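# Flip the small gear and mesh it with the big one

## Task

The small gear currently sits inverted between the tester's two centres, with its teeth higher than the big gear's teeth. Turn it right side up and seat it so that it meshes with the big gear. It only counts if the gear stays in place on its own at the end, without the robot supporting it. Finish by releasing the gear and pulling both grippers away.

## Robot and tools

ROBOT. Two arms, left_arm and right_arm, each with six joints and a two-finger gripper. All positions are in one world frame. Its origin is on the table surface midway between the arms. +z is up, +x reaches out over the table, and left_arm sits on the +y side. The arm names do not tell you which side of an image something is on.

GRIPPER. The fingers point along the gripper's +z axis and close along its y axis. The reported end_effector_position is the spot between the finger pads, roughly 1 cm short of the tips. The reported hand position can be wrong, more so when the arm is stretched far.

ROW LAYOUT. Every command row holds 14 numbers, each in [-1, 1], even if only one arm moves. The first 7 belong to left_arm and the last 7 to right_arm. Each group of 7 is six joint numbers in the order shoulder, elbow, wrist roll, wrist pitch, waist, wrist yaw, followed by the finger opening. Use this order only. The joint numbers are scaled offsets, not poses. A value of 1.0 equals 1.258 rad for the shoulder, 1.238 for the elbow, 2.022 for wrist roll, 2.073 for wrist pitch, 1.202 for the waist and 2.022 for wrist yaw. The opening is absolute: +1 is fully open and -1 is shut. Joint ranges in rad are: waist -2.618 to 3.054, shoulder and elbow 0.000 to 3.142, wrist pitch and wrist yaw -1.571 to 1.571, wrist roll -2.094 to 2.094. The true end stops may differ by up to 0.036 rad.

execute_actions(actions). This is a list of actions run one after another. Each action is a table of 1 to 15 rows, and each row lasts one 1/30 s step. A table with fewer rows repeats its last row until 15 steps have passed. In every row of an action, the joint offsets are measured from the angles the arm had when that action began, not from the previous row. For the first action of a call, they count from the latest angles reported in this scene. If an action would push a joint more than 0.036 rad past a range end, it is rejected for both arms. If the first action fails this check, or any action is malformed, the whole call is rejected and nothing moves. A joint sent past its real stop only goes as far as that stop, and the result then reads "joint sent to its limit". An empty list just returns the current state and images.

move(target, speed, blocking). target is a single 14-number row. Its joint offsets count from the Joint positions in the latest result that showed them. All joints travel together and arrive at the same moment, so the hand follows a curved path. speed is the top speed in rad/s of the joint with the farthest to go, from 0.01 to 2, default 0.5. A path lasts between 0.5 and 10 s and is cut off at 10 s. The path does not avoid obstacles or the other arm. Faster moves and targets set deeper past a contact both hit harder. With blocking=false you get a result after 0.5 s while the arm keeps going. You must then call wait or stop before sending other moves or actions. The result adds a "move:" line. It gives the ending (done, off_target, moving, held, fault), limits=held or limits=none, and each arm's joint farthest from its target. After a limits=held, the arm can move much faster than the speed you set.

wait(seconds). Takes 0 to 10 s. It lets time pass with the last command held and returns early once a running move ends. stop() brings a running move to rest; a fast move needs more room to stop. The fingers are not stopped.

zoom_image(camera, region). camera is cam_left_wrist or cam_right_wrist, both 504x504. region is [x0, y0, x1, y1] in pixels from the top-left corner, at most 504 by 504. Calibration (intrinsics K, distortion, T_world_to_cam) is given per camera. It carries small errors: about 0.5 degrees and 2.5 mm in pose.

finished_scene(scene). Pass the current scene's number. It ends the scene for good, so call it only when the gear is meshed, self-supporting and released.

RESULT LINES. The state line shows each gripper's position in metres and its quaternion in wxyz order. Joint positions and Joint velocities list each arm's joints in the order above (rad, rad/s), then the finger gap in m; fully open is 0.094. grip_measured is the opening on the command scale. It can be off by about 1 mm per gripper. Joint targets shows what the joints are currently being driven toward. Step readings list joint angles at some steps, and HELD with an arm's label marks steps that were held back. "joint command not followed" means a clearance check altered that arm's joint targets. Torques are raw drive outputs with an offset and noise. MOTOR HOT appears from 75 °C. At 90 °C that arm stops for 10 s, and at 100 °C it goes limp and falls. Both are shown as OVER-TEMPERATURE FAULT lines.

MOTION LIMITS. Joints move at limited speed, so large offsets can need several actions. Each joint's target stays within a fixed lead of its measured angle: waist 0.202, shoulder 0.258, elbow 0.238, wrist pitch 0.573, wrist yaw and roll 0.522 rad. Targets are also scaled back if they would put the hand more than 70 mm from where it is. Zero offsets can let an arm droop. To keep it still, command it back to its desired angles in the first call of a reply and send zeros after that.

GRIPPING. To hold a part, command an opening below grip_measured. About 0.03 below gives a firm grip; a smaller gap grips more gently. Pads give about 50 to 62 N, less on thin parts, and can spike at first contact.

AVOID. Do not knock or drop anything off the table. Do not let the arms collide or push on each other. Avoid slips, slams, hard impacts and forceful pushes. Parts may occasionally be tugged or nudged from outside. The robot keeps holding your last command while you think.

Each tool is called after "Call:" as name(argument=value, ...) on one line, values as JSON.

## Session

Call:
execute_actions(actions=[])

Scene clock: 0.00 s.
left_arm: end_effector_position=(+0.3598, +0.2414, +0.1948) grip_measured=+1.000 end_effector_quat_wxyz=(+0.405, +0.195, +0.893, +0.021) | right_arm: end_effector_position=(+0.1761, +0.0531, +0.2454) grip_measured=+1.000 end_effector_quat_wxyz=(-0.658, +0.721, -0.211, -0.041)
Joint names: [shoulder, elbow, wrist roll, wrist pitch, waist, wrist yaw]
Joint positions: left_arm=[ 1.203  0.95   0.371 -0.489 -0.161  0.114  0.094] | right_arm=[ 1.421  0.767 -1.265  0.518  1.042 -0.302  0.094]
Joint velocities: left_arm=[-0.012 -0.017 -0.022  0.007  0.002 -0.022  0.   ] | right_arm=[-0.007 -0.017  0.051 -0.007  0.002 -0.037  0.   ]
Joint torques (N m, as the arm reports them, + toward a larger angle): no reading
Joint targets: left_arm=[1.197 0.955 0.370 -0.497 -0.161 0.117] | right_arm=[1.415 0.773 -1.257 0.510 1.042 -0.304]
camera_calibration (this result's frames):
cam_left_wrist: T_world_to_cam=[[-0.275583, -0.961131, -0.0167855, 0.327232], [-0.96126, 0.275432, 0.0107747, 0.275979], [-0.00573263, 0.0191045, -0.999801, 0.311521], [0, 0, 0, 1]] pos_world=[0.357253, 0.232548, 0.313978]
cam_right_wrist: T_world_to_cam=[[0.404803, -0.0148582, 0.914283, -0.300308], [0.472669, -0.852524, -0.223131, 0.0158628], [0.782764, 0.522477, -0.338081, 0.0350286], [0, 0, 0, 1]] pos_world=[0.0866484, -0.00924022, 0.289948]

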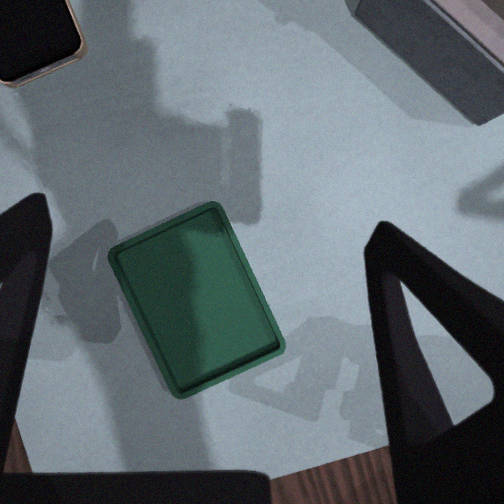

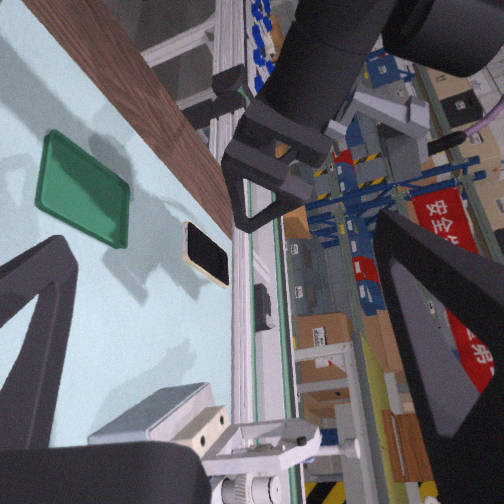

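Call:
move(target=[0,-0.45,-0.187,0.66,-0.35,-0.06,0,-0.18,-0.3,0.63,0.17,-0.33,0.153,0], speed=0.9)

Scene clock: 6.00 s.
left_arm: end_effector_position=(+0.3540, +0.1056, +0.2507) grip_measured=+0.003 end_effector_quat_wxyz=(+0.716, +0.143, +0.665, -0.155) | right_arm: end_effector_position=(+0.3059, -0.1245, +0.2437) grip_measured=+0.001 end_effector_quat_wxyz=(+0.687, -0.221, +0.652, +0.232)
Joint names: [shoulder, elbow, wrist roll, wrist pitch, waist, wrist yaw]
Joint positions: left_arm=[ 1.203  0.408 -0.002  0.869 -0.574  0.003  0.047] | right_arm=[ 1.222  0.414 -0.001  0.86   0.652 -0.     0.047]
Joint velocities: left_arm=[-0.007 -0.002  0.007  0.007 -0.022 -0.007  0.   ] | right_arm=[ 0.007  0.002 -0.022 -0.022  0.007 -0.022 -0.001]
Joint torques (N m, as the arm reports them, + toward a larger angle): left_arm=[-3.31  6.72 -0.06  2.27 -0.57 -0.16] | right_arm=[-5.4   5.57  0.1   1.83 -0.7   0.04]
Joint targets: left_arm=[1.203 0.393 -0.007 0.879 -0.581 -0.007] | right_arm=[1.195 0.395 0.009 0.870 0.645 0.007]
move: off_target (right_arm); limits=none; left_arm: farthest joint: the elbow, 0.015 radians from its target (0.557 radians at the start); right_arm: farthest joint: the shoulder, 0.028 radians from its target (0.227 radians at the start)
camera_calibration (this result's frames):
cam_left_wrist: T_world_to_cam=[[-0.484585, -0.857887, 0.170901, 0.212122], [-0.656576, 0.227621, -0.719095, 0.387328], [0.578001, -0.460672, -0.673569, 0.132143], [0, 0, 0, 1]] pos_world=[0.280723, 0.154687, 0.331281]
cam_right_wrist: T_world_to_cam=[[0.573244, -0.816877, -0.0640516, -0.266936], [-0.565276, -0.337669, -0.752624, 0.313419], [0.593173, 0.467644, -0.655328, 0.154142], [0, 0, 0, 1]] pos_world=[0.238755, -0.184305, 0.319803]

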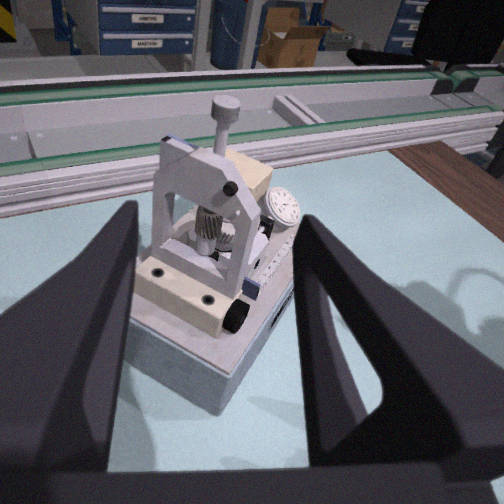

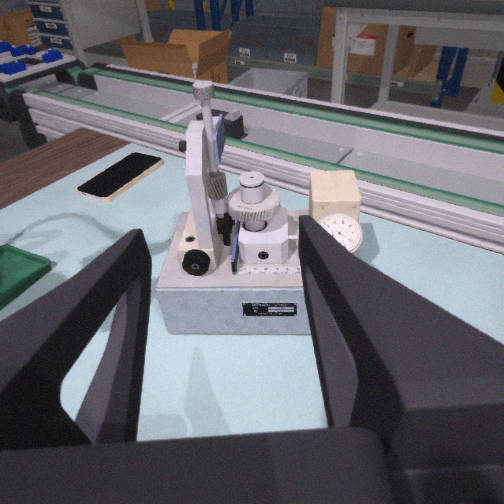

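Call:
move(target=[0.685,0.322,0,0.2,0.329,0.49,-0.45,0.54,0.99,0,-0.53,0.037,0,0], speed=0.7)

Scene clock: 24.73 s.
left_arm: end_effector_position=(+0.4369, +0.1032, +0.1348) grip_measured=-0.447 end_effector_quat_wxyz=(+0.617, +0.342, +0.619, -0.344) | right_arm: end_effector_position=(+0.4369, +0.0025, +0.2386) grip_measured=+0.001 end_effector_quat_wxyz=(+0.479, -0.292, +0.810, +0.172)
Joint names: [shoulder, elbow, wrist roll, wrist pitch, waist, wrist yaw]
Joint positions: left_arm=[ 2.057  0.781 -0.002  1.274 -0.182  0.983  0.026] | right_arm=[ 1.889  1.605 -0.001 -0.219  0.69   0.     0.047]
Joint velocities: left_arm=[-0.022  0.002  0.022 -0.066  0.007 -0.037 -0.   ] | right_arm=[ 0.002 -0.002  0.037  0.037 -0.002 -0.051  0.001]
Joint torques (N m, as the arm reports them, + toward a larger angle): left_arm=[-8.2   7.56  0.    1.95  0.41  0.01] | right_arm=[-9.6  10.35 -0.06  1.51  0.57 -0.01]
Joint targets: left_arm=[2.064 0.807 -0.002 1.284 -0.178 0.994] | right_arm=[1.902 1.639 -0.001 -0.239 0.697 0.000]
move: off_target (left_arm, right_arm); limits=none; left_arm: farthest joint: the elbow, 0.026 radians from its target (0.399 radians at the start); right_arm: farthest joint: the elbow, 0.034 radians from its target (1.226 radians at the start)
camera_calibration (this result's frames):
cam_left_wrist: T_world_to_cam=[[-0.872081, -0.455506, 0.178855, 0.396685], [-0.448499, 0.597756, -0.664482, 0.222493], [0.195764, -0.659698, -0.725586, 0.199583], [0, 0, 0, 1]] pos_world=[0.406658, 0.179361, 0.221708]
cam_right_wrist: T_world_to_cam=[[0.581717, -0.812724, -0.0329321, -0.249678], [-0.782446, -0.548065, -0.29564, 0.412853], [0.222225, 0.197747, -0.954731, 0.247904], [0, 0, 0, 1]] pos_world=[0.413186, -0.0256709, 0.350515]

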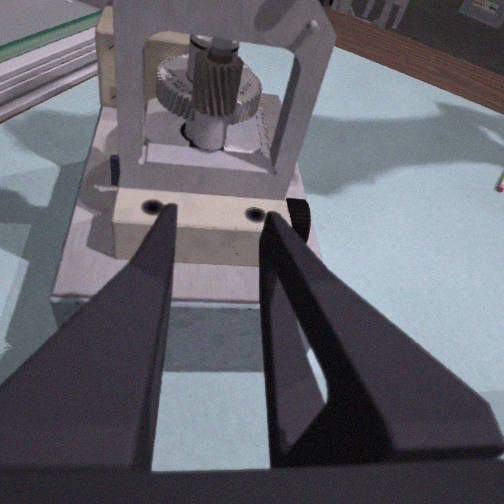

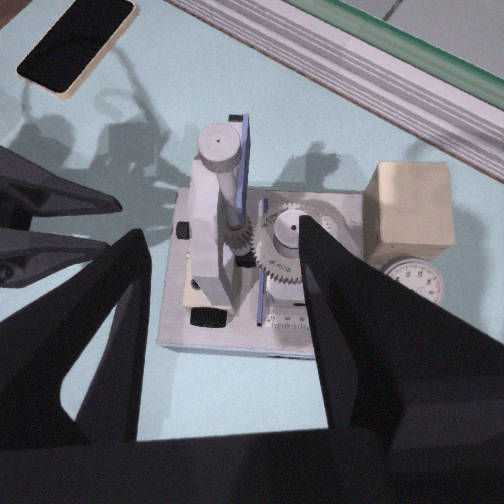

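Call:
move(target=[0.032,0.111,0,-0.05,-0.081,-0.05,-0.45,0.173,0.175,0,0.022,0.01,0,0], speed=0.2)

Scene clock: 45.13 s.
left_arm: end_effector_position=(+0.4591, +0.0689, +0.1475) grip_measured=-0.447 end_effector_quat_wxyz=(+0.623, +0.345, +0.613, -0.342) | right_arm: end_effector_position=(+0.4739, +0.0371, +0.2109) grip_measured=+0.001 end_effector_quat_wxyz=(+0.481, -0.293, +0.807, +0.174)
Joint names: [shoulder, elbow, wrist roll, wrist pitch, waist, wrist yaw]
Joint positions: left_arm=[ 2.082  0.896 -0.002  1.202 -0.273  0.893  0.026] | right_arm=[ 2.097  1.787 -0.001 -0.185  0.695  0.     0.047]
Joint velocities: left_arm=[ 0.002 -0.012 -0.037 -0.037  0.012 -0.051  0.001] | right_arm=[-0.002 -0.007 -0.007  0.051  0.002  0.007 -0.   ]
Joint torques (N m, as the arm reports them, + toward a larger angle): left_arm=[-8.14  8.11 -0.01  1.63 -0.3  -0.14] | right_arm=[-12.02  10.23   0.01   1.78   0.63   0.  ]
Joint targets: left_arm=[2.097 0.919 -0.002 1.170 -0.279 0.882] | right_arm=[2.107 1.822 -0.001 -0.174 0.701 0.000]
move: off_target (left_arm, right_arm); limits=none; left_arm: farthest joint: the wrist pitch, 0.032 radians from its target (0.104 radians at the start); right_arm: farthest joint: the elbow, 0.035 radians from its target (0.216 radians at the start)
camera_calibration (this result's frames):
cam_left_wrist: T_world_to_cam=[[-0.87578, -0.454151, 0.163573, 0.402006], [-0.43539, 0.596868, -0.673932, 0.256804], [0.208435, -0.661435, -0.720458, 0.175464], [0, 0, 0, 1]] pos_world=[0.427306, 0.145352, 0.233726]
cam_right_wrist: T_world_to_cam=[[0.585925, -0.809675, -0.0334332, -0.246013], [-0.778054, -0.55055, -0.302535, 0.452004], [0.226548, 0.203275, -0.952552, 0.203659], [0, 0, 0, 1]] pos_world=[0.44969, 0.00826068, 0.322517]

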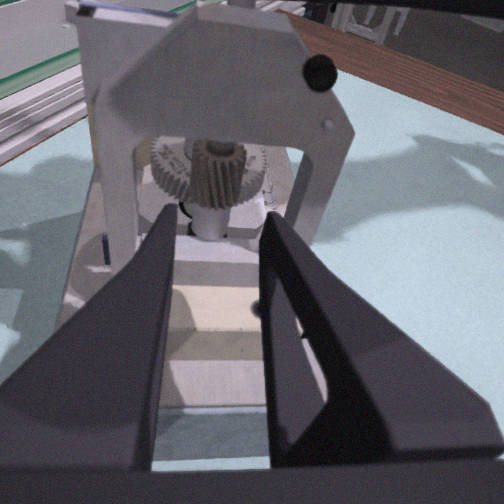

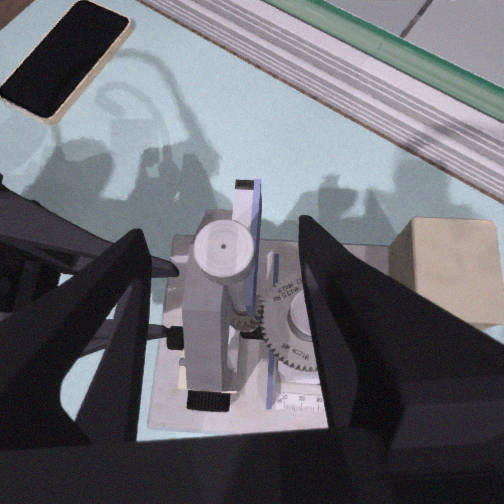

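Call:
move(target=[0.046,0.068,0,-0.031,-0.043,-0.028,-0.45,0.008,0.028,0,0.005,0.005,0,-0.73], speed=0.1)

Scene clock: 60.47 s.
left_arm: end_effector_position=(+0.4700, +0.0503, +0.1412) grip_measured=-0.447 end_effector_quat_wxyz=(+0.618, +0.343, +0.618, -0.344) | right_arm: end_effector_position=(+0.4749, +0.0361, +0.2110) grip_measured=-0.702 end_effector_quat_wxyz=(+0.482, -0.291, +0.808, +0.172)
Joint names: [shoulder, elbow, wrist roll, wrist pitch, waist, wrist yaw]
Joint positions: left_arm=[ 2.125  0.957 -0.002  1.169 -0.319  0.847  0.026] | right_arm=[ 2.097  1.787 -0.001 -0.184  0.693  0.004  0.014]
Joint velocities: left_arm=[ 0.002 -0.017 -0.051  0.007 -0.042  0.051 -0.   ] | right_arm=[ 0.012  0.007  0.007 -0.022  0.017 -0.037  0.001]
Joint torques (N m, as the arm reports them, + toward a larger angle): left_arm=[-8.5   7.75  0.03  1.65 -0.48 -0.12] | right_arm=[-11.92  10.31   0.01   1.74   0.6   -0.03]
Joint targets: left_arm=[2.139 0.980 -0.002 1.138 -0.325 0.837] | right_arm=[2.107 1.821 -0.001 -0.175 0.701 -0.000]
move: off_target (left_arm, right_arm); limits=none; left_arm: farthest joint: the wrist pitch, 0.032 radians from its target (0.064 radians at the start); right_arm: farthest joint: the elbow, 0.035 radians from its target (0.035 radians at the start)
camera_calibration (this result's frames):
cam_left_wrist: T_world_to_cam=[[-0.8729, -0.454807, 0.176621, 0.400961], [-0.446275, 0.597973, -0.665783, 0.272393], [0.197189, -0.659984, -0.72494, 0.162142], [0, 0, 0, 1]] pos_world=[0.439589, 0.126488, 0.22808]
cam_right_wrist: T_world_to_cam=[[0.582062, -0.812534, -0.0314989, -0.245929], [-0.780144, -0.547098, -0.303414, 0.453303], [0.229301, 0.201179, -0.952338, 0.20253], [0, 0, 0, 1]] pos_world=[0.450347, 0.0074302, 0.322669]

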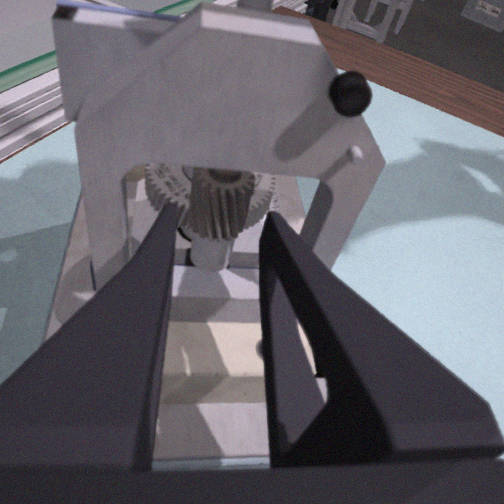

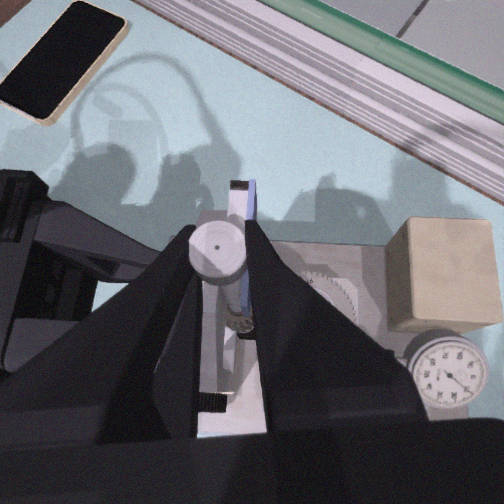

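Call:
move(target=[0.03,0.054,0,-0.025,-0.031,-0.02,-0.45,0.008,0.028,0,0.005,0.003,0,-0.75], speed=0.08)

Call:
move(target=[0.01,0.018,0,-0.014,0,0,-0.66,0.008,0.028,0,0.005,0.003,0,-0.75], speed=0.08)

Scene clock: 67.73 s.
left_arm: end_effector_position=(+0.4770, +0.0371, +0.1409) grip_measured=-0.447 end_effector_quat_wxyz=(+0.618, +0.343, +0.618, -0.344) | right_arm: end_effector_position=(+0.4749, +0.0361, +0.2110) grip_measured=-0.702 end_effector_quat_wxyz=(+0.482, -0.291, +0.808, +0.172)
Joint names: [shoulder, elbow, wrist roll, wrist pitch, waist, wrist yaw]
Joint positions: left_arm=[ 2.149  1.    -0.002  1.149 -0.349  0.818  0.026] | right_arm=[ 2.097  1.787 -0.001 -0.184  0.693  0.004  0.014]
Joint velocities: left_arm=[-0.007 -0.002 -0.066 -0.066  0.002 -0.037 -0.001] | right_arm=[ 0.007 -0.012  0.037 -0.051 -0.012 -0.007  0.   ]
Joint torques (N m, as the arm reports them, + toward a larger angle): left_arm=[-9.    8.12  0.05  1.77 -0.33 -0.11] | right_arm=[-11.94  10.27   0.     1.78   0.3    0.03]
Joint targets: left_arm=[2.163 1.024 -0.002 1.118 -0.356 0.807] | right_arm=[2.107 1.821 -0.001 -0.174 0.697 0.004]
move: off_target (left_arm, right_arm); limits=none; left_arm: farthest joint: the wrist pitch, 0.032 radians from its target (0.052 radians at the start); right_arm: farthest joint: the elbow, 0.035 radians from its target (0.035 radians at the start)
camera_calibration (this result's frames):
cam_left_wrist: T_world_to_cam=[[-0.873073, -0.45447, 0.176635, 0.401194], [-0.44605, 0.598128, -0.665795, 0.283033], [0.196934, -0.660076, -0.724925, 0.152003], [0, 0, 0, 1]] pos_world=[0.446584, 0.113374, 0.227768]
cam_right_wrist: T_world_to_cam=[[0.582062, -0.812534, -0.0314989, -0.245929], [-0.780144, -0.547098, -0.303414, 0.453303], [0.229301, 0.201179, -0.952338, 0.20253], [0, 0, 0, 1]] pos_world=[0.450347, 0.0074302, 0.322669]

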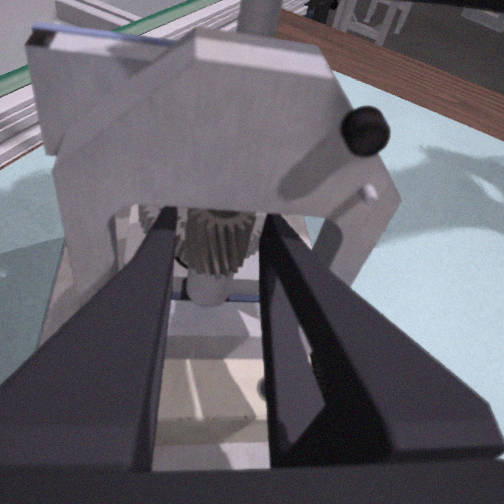

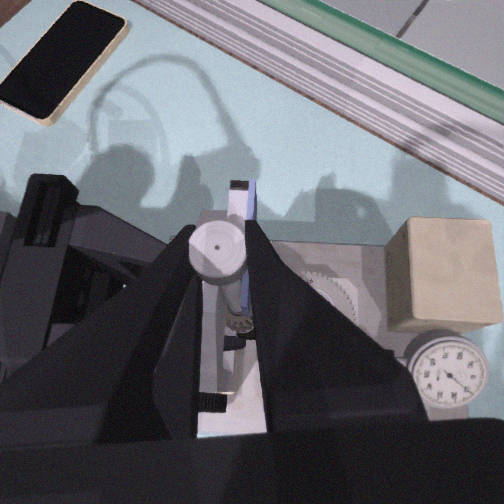

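Scene clock: 68.43 s.
left_arm: end_effector_position=(+0.4776, +0.0375, +0.1409) grip_measured=-0.625 end_effector_quat_wxyz=(+0.619, +0.342, +0.619, -0.343) | right_arm: end_effector_position=(+0.4749, +0.0361, +0.2110) grip_measured=-0.702 end_effector_quat_wxyz=(+0.482, -0.291, +0.808, +0.172)
Joint names: [shoulder, elbow, wrist roll, wrist pitch, waist, wrist yaw]
Joint positions: left_arm=[ 2.149  1.    -0.002  1.149 -0.349  0.813  0.018] | right_arm=[ 2.097  1.787 -0.001 -0.184  0.693  0.004  0.014]
Joint velocities: left_arm=[-0.002  0.002 -0.007 -0.022 -0.007 -0.051 -0.001] | right_arm=[-0.007  0.002 -0.051 -0.066 -0.022 -0.007 -0.   ]
Joint torques (N m, as the arm reports them, + toward a larger angle): left_arm=[-8.86  8.22  0.    1.72 -0.06  0.04] | right_arm=[-11.93  10.29  -0.02   1.78   0.29  -0.02]
Joint targets: left_arm=[2.162 1.023 -0.002 1.121 -0.349 0.818] | right_arm=[2.107 1.821 -0.001 -0.174 0.697 0.004]
move: off_target (left_arm, right_arm); limits=none; left_arm: farthest joint: the wrist pitch, 0.030 radians from its target (0.030 radians at the start); right_arm: farthest joint: the elbow, 0.035 radians from its target (0.035 radians at the start)
camera_calibration (this result's frames):
cam_left_wrist: T_world_to_cam=[[-0.871158, -0.458129, 0.176637, 0.40115], [-0.448556, 0.596248, -0.665797, 0.284347], [0.199702, -0.659246, -0.724923, 0.150786], [0, 0, 0, 1]] pos_world=[0.446898, 0.113642, 0.227768]
cam_right_wrist: T_world_to_cam=[[0.582062, -0.812534, -0.0314989, -0.245929], [-0.780144, -0.547098, -0.303414, 0.453303], [0.229301, 0.201179, -0.952338, 0.20253], [0, 0, 0, 1]] pos_world=[0.450347, 0.0074302, 0.322669]

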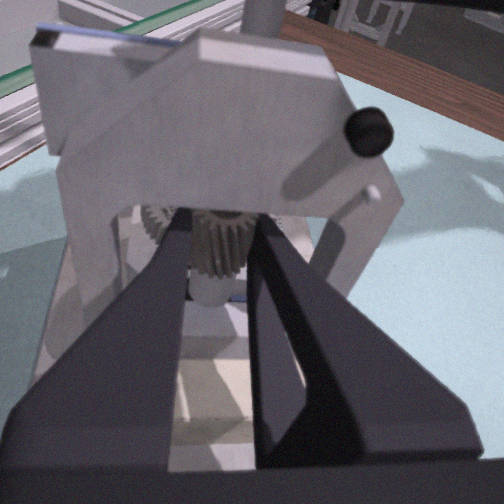

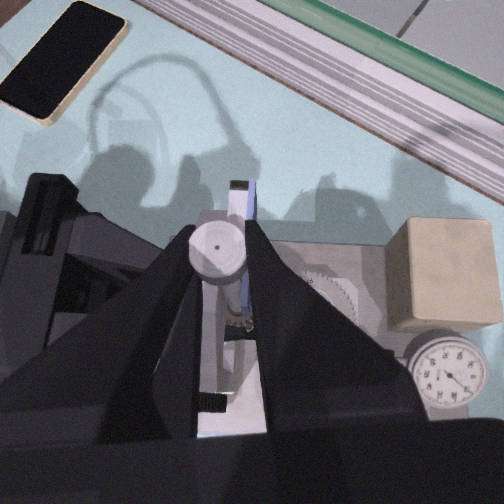

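Call:
move(target=[0,0.015,0,0,0,0,-0.66,-0.085,0.028,0,0.02,0,0,-0.75], speed=0.07)

Scene clock: 74.93 s.
left_arm: end_effector_position=(+0.4776, +0.0375, +0.1409) grip_measured=-0.625 end_effector_quat_wxyz=(+0.619, +0.342, +0.619, -0.343) | right_arm: end_effector_position=(+0.4747, +0.0359, +0.2221) grip_measured=-0.702 end_effector_quat_wxyz=(+0.492, -0.289, +0.802, +0.176)
Joint names: [shoulder, elbow, wrist roll, wrist pitch, waist, wrist yaw]
Joint positions: left_arm=[ 2.149  1.    -0.002  1.149 -0.349  0.814  0.018] | right_arm=[ 2.083  1.787 -0.001 -0.174  0.693  0.004  0.014]
Joint velocities: left_arm=[ 0.002  0.002 -0.051  0.022  0.017 -0.007 -0.001] | right_arm=[ 0.002 -0.002 -0.022 -0.022 -0.002 -0.022 -0.002]
Joint torques (N m, as the arm reports them, + toward a larger angle): left_arm=[-9.89  7.61  0.04  2.03 -0.02 -0.04] | right_arm=[-20.81  10.19  -0.04   2.     0.08   0.  ]
Joint targets: left_arm=[2.149 1.019 -0.002 1.149 -0.349 0.814] | right_arm=[1.990 1.821 -0.001 -0.143 0.693 0.004]
move: off_target (right_arm); limits=none; left_arm: farthest joint: the elbow, 0.018 radians from its target (0.018 radians at the start); right_arm: farthest joint: the shoulder, 0.093 radians from its target (0.107 radians at the start)
camera_calibration (this result's frames):
cam_left_wrist: T_world_to_cam=[[-0.871333, -0.457797, 0.176637, 0.401154], [-0.448328, 0.59642, -0.665797, 0.284228], [0.19945, -0.659322, -0.724924, 0.150897], [0, 0, 0, 1]] pos_world=[0.44687, 0.113618, 0.227768]
cam_right_wrist: T_world_to_cam=[[0.58268, -0.81202, -0.0332908, -0.245513], [-0.774139, -0.542097, -0.326864, 0.458604], [0.247373, 0.216229, -0.944485, 0.202218], [0, 0, 0, 1]] pos_world=[0.448055, 0.00552132, 0.33272]

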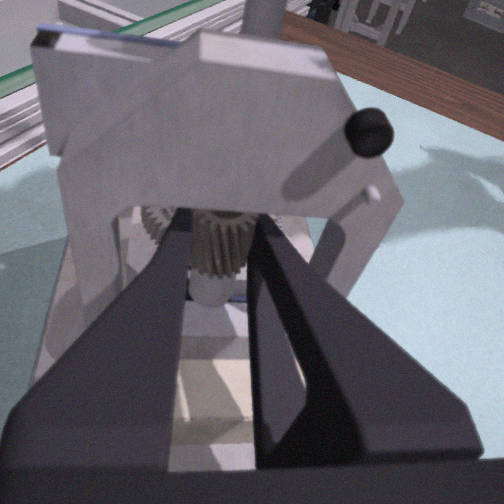

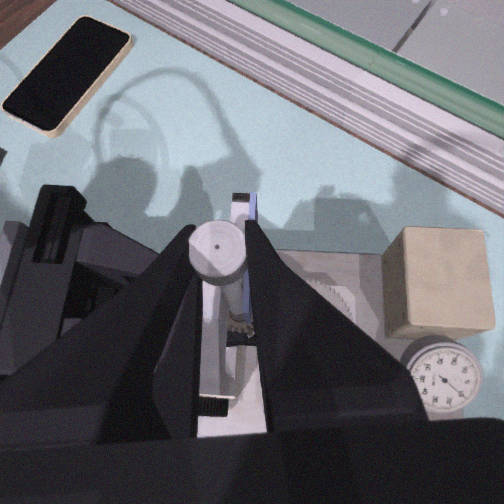

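Call:
execute_actions(actions=[[[-0.008,0.015,0,0.004,0.003,0.002,-0.66,-0.068,0.036,0,0.015,0,0,-0.75],[-0.014,0.015,0,0.006,0.005,0.003,-0.66,-0.066,0.038,0,0.015,0,0,-0.75],[-0.018,0.015,0,0.008,0.007,0.004,-0.66,-0.066,0.038,0,0.015,0,0,-0.75],[-0.022,0.015,0,0.008,0.007,0.004,-0.66,-0.066,0.038,0,0.015,0,0,-0.75],[-0.026,0.015,0,0.008,0.007,0.004,-0.66,-0.066,0.038,0,0.015,0,0,-0.75]]])

Scene clock: 84.23 s.
left_arm: end_effector_position=(+0.4777, +0.0391, +0.1468) grip_measured=-0.625 end_effector_quat_wxyz=(+0.623, +0.343, +0.615, -0.341) | right_arm: end_effector_position=(+0.4747, +0.0359, +0.2221) grip_measured=-0.702 end_effector_quat_wxyz=(+0.493, -0.289, +0.802, +0.176)
Joint names: [shoulder, elbow, wrist roll, wrist pitch, waist, wrist yaw]
Joint positions: left_arm=[ 2.138  1.    -0.002  1.152 -0.345  0.816  0.018] | right_arm=[ 2.083  1.787 -0.001 -0.174  0.693  0.004  0.014]
Joint velocities: left_arm=[ 0.002 -0.002  0.022 -0.066 -0.007 -0.022 -0.001] | right_arm=[-0.012 -0.012  0.007  0.066 -0.017 -0.007 -0.   ]
Joint torques (N m, as the arm reports them, + toward a larger angle): left_arm=[-11.37   7.89  -0.02   2.09   0.41   0.04] | right_arm=[-20.01  11.17   0.01   1.99  -0.06   0.02]
Joint targets: left_arm=[2.116 1.019 -0.002 1.166 -0.341 0.822] | right_arm=[2.000 1.834 -0.001 -0.143 0.693 0.004]
Step readings (joint positions):
0: left_arm=[2.149 1.000 -0.002 1.149 -0.349 0.814] | right_arm=[2.083 1.787 -0.001 -0.174 0.693 0.004]
1: left_arm=[2.149 1.000 -0.002 1.150 -0.349 0.814] | right_arm=[2.083 1.787 -0.001 -0.174 0.693 0.004]
2: left_arm=[2.149 1.000 -0.002 1.151 -0.349 0.814] | right_arm=[2.083 1.787 -0.001 -0.174 0.693 0.004]
4: left_arm=[2.148 1.000 -0.002 1.152 -0.349 0.815] | right_arm=[2.083 1.787 -0.001 -0.174 0.693 0.004]
8: left_arm=[2.140 1.000 -0.002 1.152 -0.345 0.816] | right_arm=[2.083 1.787 -0.001 -0.174 0.693 0.004]
15: Joint positions above
camera_calibration (this result's frames):
cam_left_wrist: T_world_to_cam=[[-0.873056, -0.458355, 0.166384, 0.403367], [-0.440238, 0.594193, -0.673146, 0.284558], [0.209676, -0.660943, -0.720549, 0.150728], [0, 0, 0, 1]] pos_world=[0.445831, 0.115426, 0.233042]
cam_right_wrist: T_world_to_cam=[[0.58269, -0.812012, -0.0333182, -0.245505], [-0.774043, -0.542017, -0.327223, 0.458704], [0.24765, 0.216459, -0.944359, 0.202117], [0, 0, 0, 1]] pos_world=[0.448055, 0.00552183, 0.332789]

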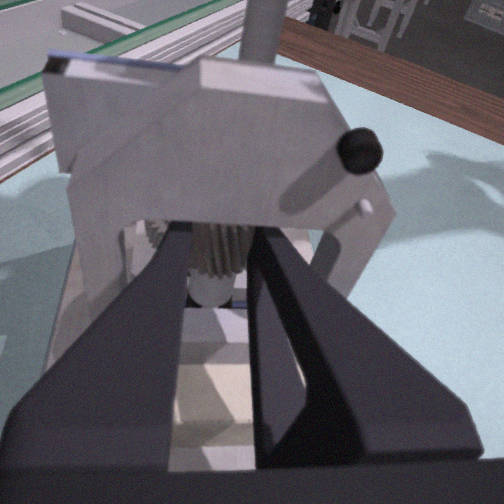

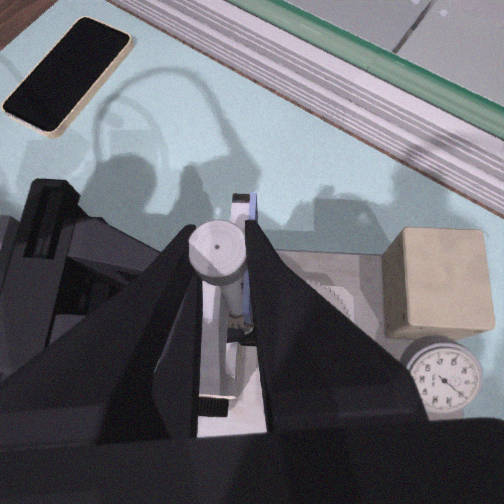

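Call:
execute_actions(actions=[[[-0.017,0,0,0.006,0.006,0.005,-0.66,-0.066,0.038,0,0.015,0,0,-0.75],[-0.017,-0.012,0,0.006,0.008,0.006,-0.66,-0.066,0.038,0,0.015,0,0,-0.75],[-0.019,-0.017,0,0.007,0.011,0.008,-0.66,-0.066,0.038,0,0.015,0,0,-0.75],[-0.021,-0.022,0,0.008,0.014,0.01,-0.66,-0.066,0.038,0,0.015,0,0,-0.75],[-0.024,-0.027,0,0.009,0.017,0.012,-0.66,-0.066,0.038,0,0.015,0,0,-0.75],[-0.026,-0.032,0,0.01,0.02,0.014,-0.66,-0.066,0.038,0,0.015,0,0,-0.75],[-0.029,-0.037,0,0.0115,0.023,0.016,-0.66,-0.066,0.038,0,0.015,0,0,-0.75],[-0.032,-0.043,0,0.013,0.026,0.018,-0.66,-0.066,0.038,0,0.015,0,0,-0.75],[-0.034,-0.048,0,0.014,0.028,0.02,-0.66,-0.066,0.038,0,0.015,0,0,-0.75]]])

Scene clock: 92.53 s.
left_arm: end_effector_position=(+0.4711, +0.0524, +0.1434) grip_measured=-0.625 end_effector_quat_wxyz=(+0.619, +0.340, +0.620, -0.342) | right_arm: end_effector_position=(+0.4747, +0.0359, +0.2221) grip_measured=-0.702 end_effector_quat_wxyz=(+0.493, -0.289, +0.802, +0.176)
Joint names: [shoulder, elbow, wrist roll, wrist pitch, waist, wrist yaw]
Joint positions: left_arm=[ 2.116  0.956 -0.002  1.158 -0.315  0.842  0.018] | right_arm=[ 2.083  1.787 -0.001 -0.174  0.693  0.004  0.014]
Joint velocities: left_arm=[-0.017 -0.012 -0.022 -0.051  0.022 -0.051 -0.001] | right_arm=[-0.007 -0.007 -0.051 -0.037 -0.022 -0.051  0.001]
Joint torques (N m, as the arm reports them, + toward a larger angle): left_arm=[-10.83   4.77   0.04   2.17   0.3    0.09] | right_arm=[-19.98  11.15  -0.02   1.99   0.03   0.  ]
Joint targets: left_arm=[2.095 0.941 -0.002 1.181 -0.311 0.857] | right_arm=[2.000 1.834 -0.001 -0.143 0.693 0.004]
Step readings (joint positions):
0: left_arm=[2.138 1.000 -0.002 1.152 -0.345 0.816] | right_arm=[2.083 1.787 -0.001 -0.174 0.693 0.004]
1: left_arm=[2.138 1.000 -0.002 1.152 -0.345 0.817] | right_arm=[2.083 1.787 -0.001 -0.174 0.693 0.004]
2: left_arm=[2.138 1.000 -0.002 1.152 -0.345 0.817] | right_arm=[2.083 1.787 -0.001 -0.174 0.693 0.004]
4: left_arm=[2.138 0.999 -0.002 1.152 -0.344 0.821] | right_arm=[2.083 1.787 -0.001 -0.174 0.693 0.004]
8: left_arm=[2.126 0.974 -0.002 1.154 -0.331 0.831] | right_arm=[2.083 1.787 -0.001 -0.174 0.693 0.004]
15: Joint positions above
camera_calibration (this result's frames):
cam_left_wrist: T_world_to_cam=[[-0.868652, -0.462183, 0.178413, 0.400636], [-0.45278, 0.594451, -0.664543, 0.276148], [0.201082, -0.658039, -0.725638, 0.163113], [0, 0, 0, 1]] pos_world=[0.440248, 0.128345, 0.230395]
cam_right_wrist: T_world_to_cam=[[0.58269, -0.812012, -0.0333182, -0.245505], [-0.774043, -0.542017, -0.327223, 0.458704], [0.24765, 0.216459, -0.944359, 0.202117], [0, 0, 0, 1]] pos_world=[0.448055, 0.00552183, 0.332789]

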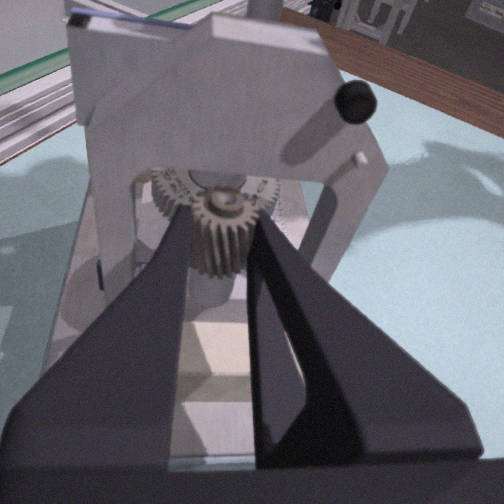

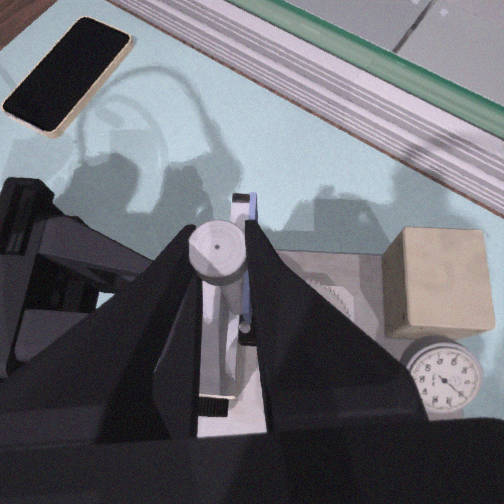

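Call:
move(target=[-0.062,-0.09,0,0.032,0.067,0.044,-0.66,-0.03,0.03,0,0.015,0,0,-0.75], speed=0.12)

Call:
move(target=[-0.2,0.35,0.3,-0.6,0.15,-0.46,-0.66,0,0.02,0,0.01,0,0,-0.75], speed=0.8)

Scene clock: 104.80 s.
left_arm: end_effector_position=(+0.4531, +0.0820, +0.1465) grip_measured=-0.625 end_effector_quat_wxyz=(+0.620, +0.342, +0.618, -0.342) | right_arm: end_effector_position=(+0.4748, +0.0360, +0.2080) grip_measured=-0.702 end_effector_quat_wxyz=(+0.480, -0.292, +0.810, +0.171)
Joint names: [shoulder, elbow, wrist roll, wrist pitch, waist, wrist yaw]
Joint positions: left_arm=[ 2.058  0.86  -0.002  1.203 -0.241  0.921  0.018] | right_arm=[ 2.101  1.787 -0.001 -0.188  0.693  0.004  0.014]
Joint velocities: left_arm=[ 0.002  0.002 -0.007  0.007  0.002 -0.037 -0.001] | right_arm=[-0.012 -0.007 -0.007 -0.037 -0.002  0.051  0.   ]
Joint torques (N m, as the arm reports them, + toward a larger angle): left_arm=[-10.18   4.58  -0.03   2.14   0.59   0.06] | right_arm=[-17.74  10.4   -0.02   2.1    0.    -0.01]
Joint targets: left_arm=[2.038 0.845 -0.002 1.224 -0.235 0.931] | right_arm=[2.045 1.824 -0.001 -0.142 0.693 0.004]
move: off_target (left_arm, right_arm); limits=none; left_arm: farthest joint: the wrist pitch, 0.021 radians from its target (0.065 radians at the start); right_arm: farthest joint: the shoulder, 0.056 radians from its target (0.037 radians at the start)
camera_calibration (this result's frames):
cam_left_wrist: T_world_to_cam=[[-0.871607, -0.458738, 0.172802, 0.399994], [-0.445962, 0.59569, -0.668035, 0.249783], [0.203516, -0.659328, -0.723788, 0.187134], [0, 0, 0, 1]] pos_world=[0.421947, 0.158082, 0.233189]
cam_right_wrist: T_world_to_cam=[[0.581889, -0.812679, -0.0309713, -0.246052], [-0.781815, -0.548489, -0.296523, 0.451728], [0.223991, 0.196757, -0.954523, 0.202781], [0, 0, 0, 1]] pos_world=[0.450921, 0.00790845, 0.319886]

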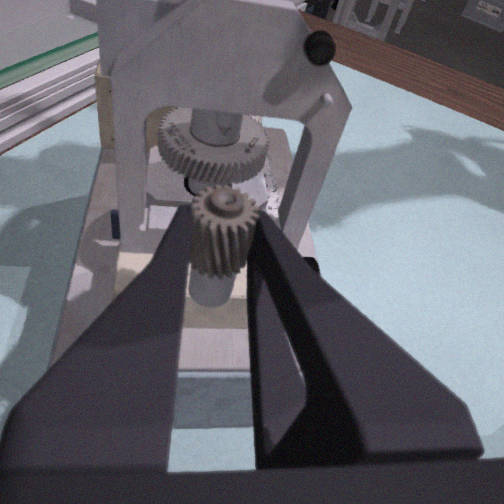

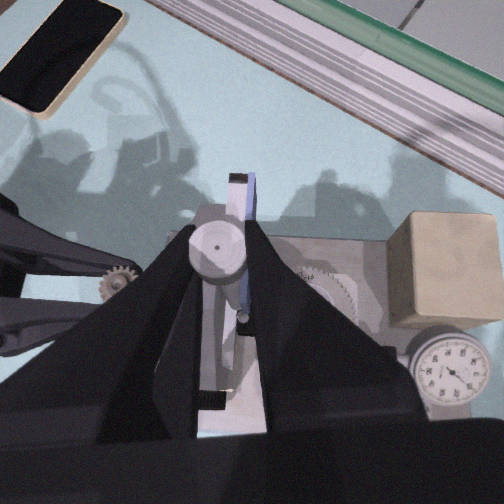

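Scene clock: 107.23 s.
left_arm: end_effector_position=(+0.5325, +0.3117, +0.1607) grip_measured=-0.625 end_effector_quat_wxyz=(+0.448, +0.223, +0.850, +0.161) | right_arm: end_effector_position=(+0.4748, +0.0360, +0.2065) grip_measured=-0.702 end_effector_quat_wxyz=(+0.478, -0.292, +0.810, +0.171)
Joint names: [shoulder, elbow, wrist roll, wrist pitch, waist, wrist yaw]
Joint positions: left_arm=[ 1.824  1.27   0.601 -0.023 -0.064 -0.001  0.018] | right_arm=[ 2.103  1.787 -0.001 -0.189  0.693  0.004  0.014]
Joint velocities: left_arm=[-0.007 -0.012 -0.066 -0.051 -0.002 -0.11  -0.001] | right_arm=[-0.012  0.007 -0.037  0.022 -0.002 -0.095 -0.   ]
Joint torques (N m, as the arm reports them, + toward a larger angle): left_arm=[-10.13  10.6    0.07   1.95   0.49  -0.08] | right_arm=[-12.85   9.53   0.     1.85   0.05   0.01]
Joint targets: left_arm=[1.807 1.294 0.604 -0.041 -0.061 -0.010] | right_arm=[2.101 1.811 -0.001 -0.167 0.693 0.004]
move: off_target (left_arm, right_arm); limits=none; left_arm: farthest joint: the elbow, 0.024 radians from its target (0.433 radians at the start); right_arm: farthest joint: the elbow, 0.025 radians from its target (0.025 radians at the start)
camera_calibration (this result's frames):
cam_left_wrist: T_world_to_cam=[[-0.205613, -0.930226, -0.30398, 0.441077], [-0.966978, 0.240911, -0.0831589, 0.451806], [0.150589, 0.276843, -0.949042, 0.105319], [0, 0, 0, 1]] pos_world=[0.511718, 0.272299, 0.271603]
cam_right_wrist: T_world_to_cam=[[0.581807, -0.812746, -0.0307209, -0.246109], [-0.782593, -0.549137, -0.293254, 0.450992], [0.221471, 0.194659, -0.955541, 0.202853], [0, 0, 0, 1]] pos_world=[0.451206, 0.00814499, 0.318528]

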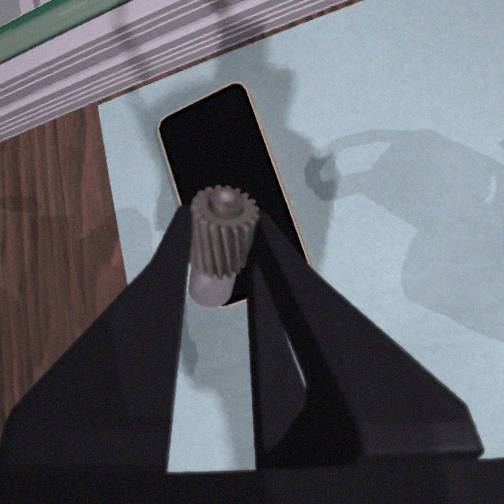

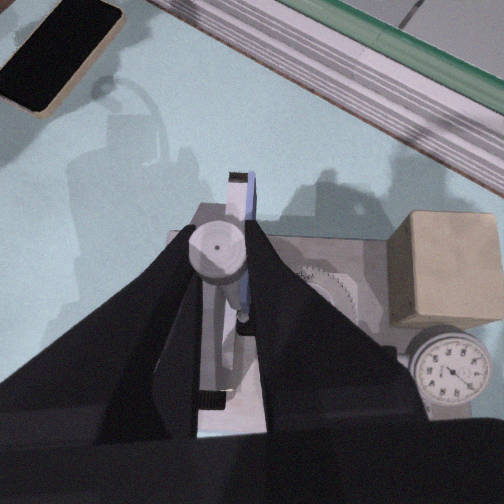

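Call:
move(target=[-0.048,-0.093,0.482,-0.465,-0.45,0,-0.66,0,0.02,0,0.01,0,0,-0.75], speed=0.8)

Call:
move(target=[0.06,0.01,0,0.035,0,0,-0.66,0,0.02,0,0.01,0,0,-0.75], speed=0.08)

Scene clock: 115.80 s.
left_arm: end_effector_position=(+0.2788, +0.1303, +0.0354) grip_measured=-0.626 end_effector_quat_wxyz=(-0.003, +0.847, +0.531, +0.000) | right_arm: end_effector_position=(+0.4748, +0.0360, +0.2065) grip_measured=-0.702 end_effector_quat_wxyz=(+0.478, -0.292, +0.810, +0.171)
Joint names: [shoulder, elbow, wrist roll, wrist pitch, waist, wrist yaw]
Joint positions: left_arm=[ 1.784  1.167  1.57  -0.96  -0.605 -0.004  0.018] | right_arm=[ 2.103  1.787 -0.001 -0.189  0.693  0.004  0.014]
Joint velocities: left_arm=[-0.032 -0.022  0.007  0.022 -0.017  0.051  0.   ] | right_arm=[ 0.012 -0.012 -0.037  0.037  0.002 -0.007 -0.   ]
Joint torques (N m, as the arm reports them, + toward a larger angle): left_arm=[-8.62  5.64  0.04  0.24 -0.1   0.03] | right_arm=[-12.85   9.49   0.01   1.85  -0.09  -0.01]
Joint targets: left_arm=[1.763 1.154 1.576 -0.987 -0.605 -0.001] | right_arm=[2.103 1.811 -0.001 -0.169 0.693 0.004]
move: off_target (left_arm, right_arm); limits=none; left_arm: farthest joint: the wrist pitch, 0.027 radians from its target (0.963 radians at the start); right_arm: farthest joint: the elbow, 0.025 radians from its target (0.025 radians at the start)
camera_calibration (this result's frames):
cam_left_wrist: T_world_to_cam=[[-0.959431, 0.270331, 0.0800826, 0.222236], [0.237417, 0.621438, 0.746624, -0.174919], [0.152069, 0.735348, -0.660408, 0.00447209], [0, 0, 0, 1]] pos_world=[0.254069, 0.0453355, 0.115755]
cam_right_wrist: T_world_to_cam=[[0.581807, -0.812746, -0.0307209, -0.246109], [-0.782593, -0.549137, -0.293254, 0.450992], [0.221471, 0.194659, -0.955541, 0.202853], [0, 0, 0, 1]] pos_world=[0.451206, 0.00814499, 0.318528]

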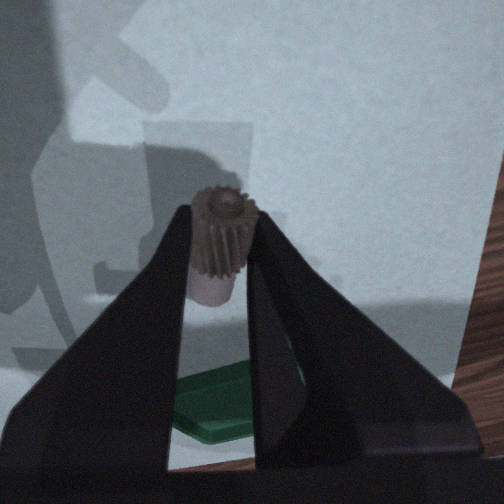

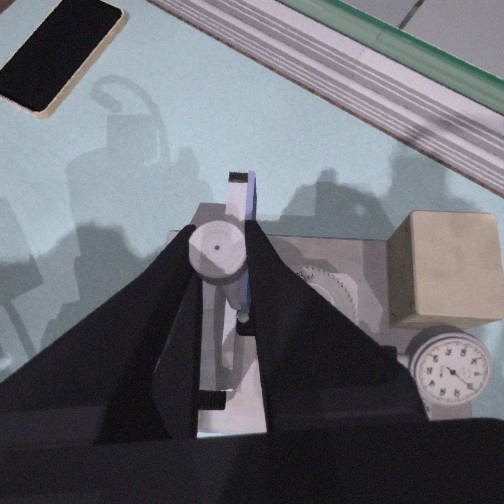

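Scene clock: 117.00 s.
left_arm: end_effector_position=(+0.2849, +0.1273, +0.0164) grip_measured=-0.626 end_effector_quat_wxyz=(-0.009, +0.847, +0.531, -0.004) | right_arm: end_effector_position=(+0.4748, +0.0360, +0.2065) grip_measured=-0.702 end_effector_quat_wxyz=(+0.478, -0.292, +0.810, +0.171)
Joint names: [shoulder, elbow, wrist roll, wrist pitch, waist, wrist yaw]
Joint positions: left_arm=[ 1.848  1.167  1.57  -0.909 -0.605 -0.004  0.018] | right_arm=[ 2.103  1.787 -0.001 -0.189  0.693  0.004  0.014]
Joint velocities: left_arm=[ 0.022  0.007  0.066 -0.051 -0.027  0.007 -0.   ] | right_arm=[-0.012  0.007 -0.051 -0.051 -0.002  0.022 -0.001]
Joint torques (N m, as the arm reports them, + toward a larger angle): left_arm=[-6.99  7.69  0.02  0.61  0.03  0.  ] | right_arm=[-12.89   9.48  -0.02   1.9   -0.07  -0.01]
Joint targets: left_arm=[1.860 1.179 1.570 -0.887 -0.605 -0.004] | right_arm=[2.103 1.811 -0.001 -0.169 0.693 0.004]
move: off_target (left_arm, right_arm); limits=none; left_arm: farthest joint: the wrist pitch, 0.021 radians from its target (0.072 radians at the start); right_arm: farthest joint: the elbow, 0.025 radians from its target (0.025 radians at the start)
camera_calibration (this result's frames):
cam_left_wrist: T_world_to_cam=[[-0.958391, 0.269825, 0.0931741, 0.229907], [0.246387, 0.617078, 0.747334, -0.162349], [0.144154, 0.739195, -0.657884, -0.00511561], [0, 0, 0, 1]] pos_world=[0.261078, 0.0419287, 0.0965418]
cam_right_wrist: T_world_to_cam=[[0.581807, -0.812746, -0.0307209, -0.246109], [-0.782593, -0.549137, -0.293254, 0.450992], [0.221471, 0.194659, -0.955541, 0.202853], [0, 0, 0, 1]] pos_world=[0.451206, 0.00814499, 0.318528]

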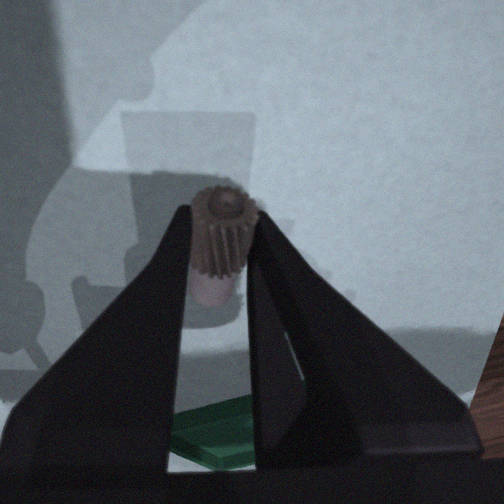

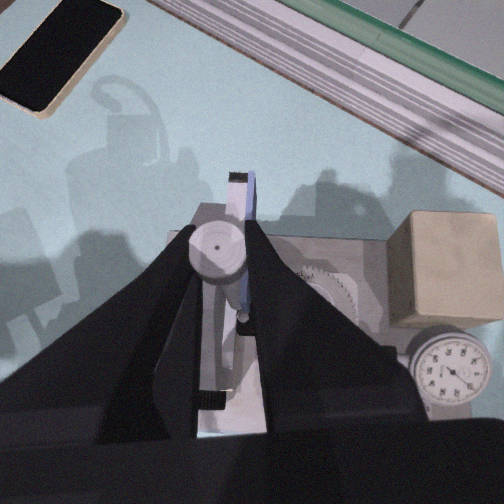

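Call:
execute_actions(actions=[])

Scene clock: 147.10 s.
left_arm: end_effector_position=(+0.2849, +0.1273, +0.0164) grip_measured=-0.626 end_effector_quat_wxyz=(-0.009, +0.847, +0.531, -0.004) | right_arm: end_effector_position=(+0.4748, +0.0360, +0.2065) grip_measured=-0.702 end_effector_quat_wxyz=(+0.478, -0.292, +0.810, +0.171)
Joint names: [shoulder, elbow, wrist roll, wrist pitch, waist, wrist yaw]
Joint positions: left_arm=[ 1.848  1.167  1.57  -0.909 -0.605 -0.004  0.018] | right_arm=[ 2.103  1.787 -0.001 -0.189  0.693  0.004  0.014]
Joint velocities: left_arm=[ 0.007  0.022  0.051 -0.007  0.007  0.11  -0.   ] | right_arm=[ 0.002  0.002 -0.022  0.022 -0.007  0.007 -0.   ]
Joint torques (N m, as the arm reports them, + toward a larger angle): left_arm=[-6.92  7.74  0.    0.64 -0.14 -0.09] | right_arm=[-12.96   9.52  -0.01   1.9   -0.11   0.03]
Joint targets: left_arm=[1.860 1.179 1.570 -0.887 -0.605 -0.004] | right_arm=[2.103 1.811 -0.001 -0.169 0.693 0.004]
camera_calibration (this result's frames):
cam_left_wrist: T_world_to_cam=[[-0.958391, 0.269825, 0.0931741, 0.229907], [0.246387, 0.617078, 0.747334, -0.162349], [0.144154, 0.739195, -0.657884, -0.00511561], [0, 0, 0, 1]] pos_world=[0.261078, 0.0419287, 0.0965418]
cam_right_wrist: T_world_to_cam=[[0.581807, -0.812746, -0.0307209, -0.246109], [-0.782593, -0.549137, -0.293254, 0.450992], [0.221471, 0.194659, -0.955541, 0.202853], [0, 0, 0, 1]] pos_world=[0.451206, 0.00814499, 0.318528]

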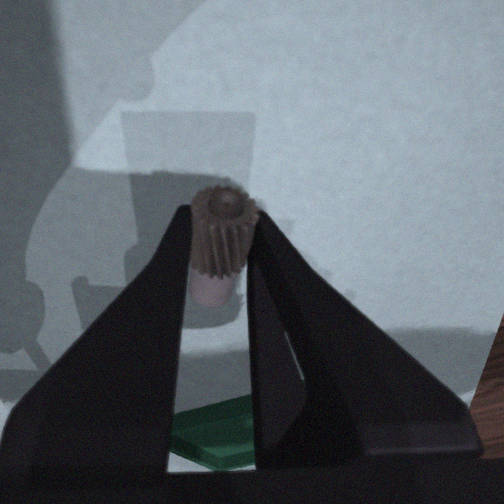

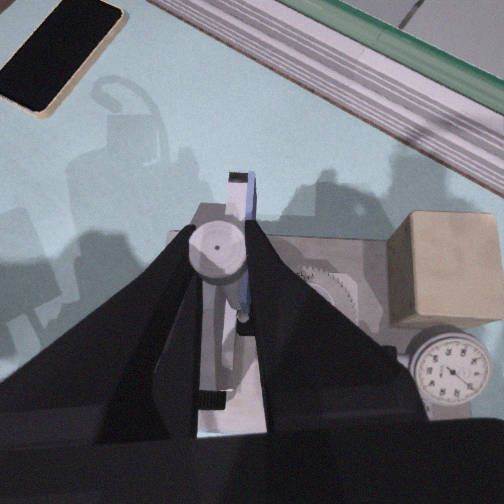

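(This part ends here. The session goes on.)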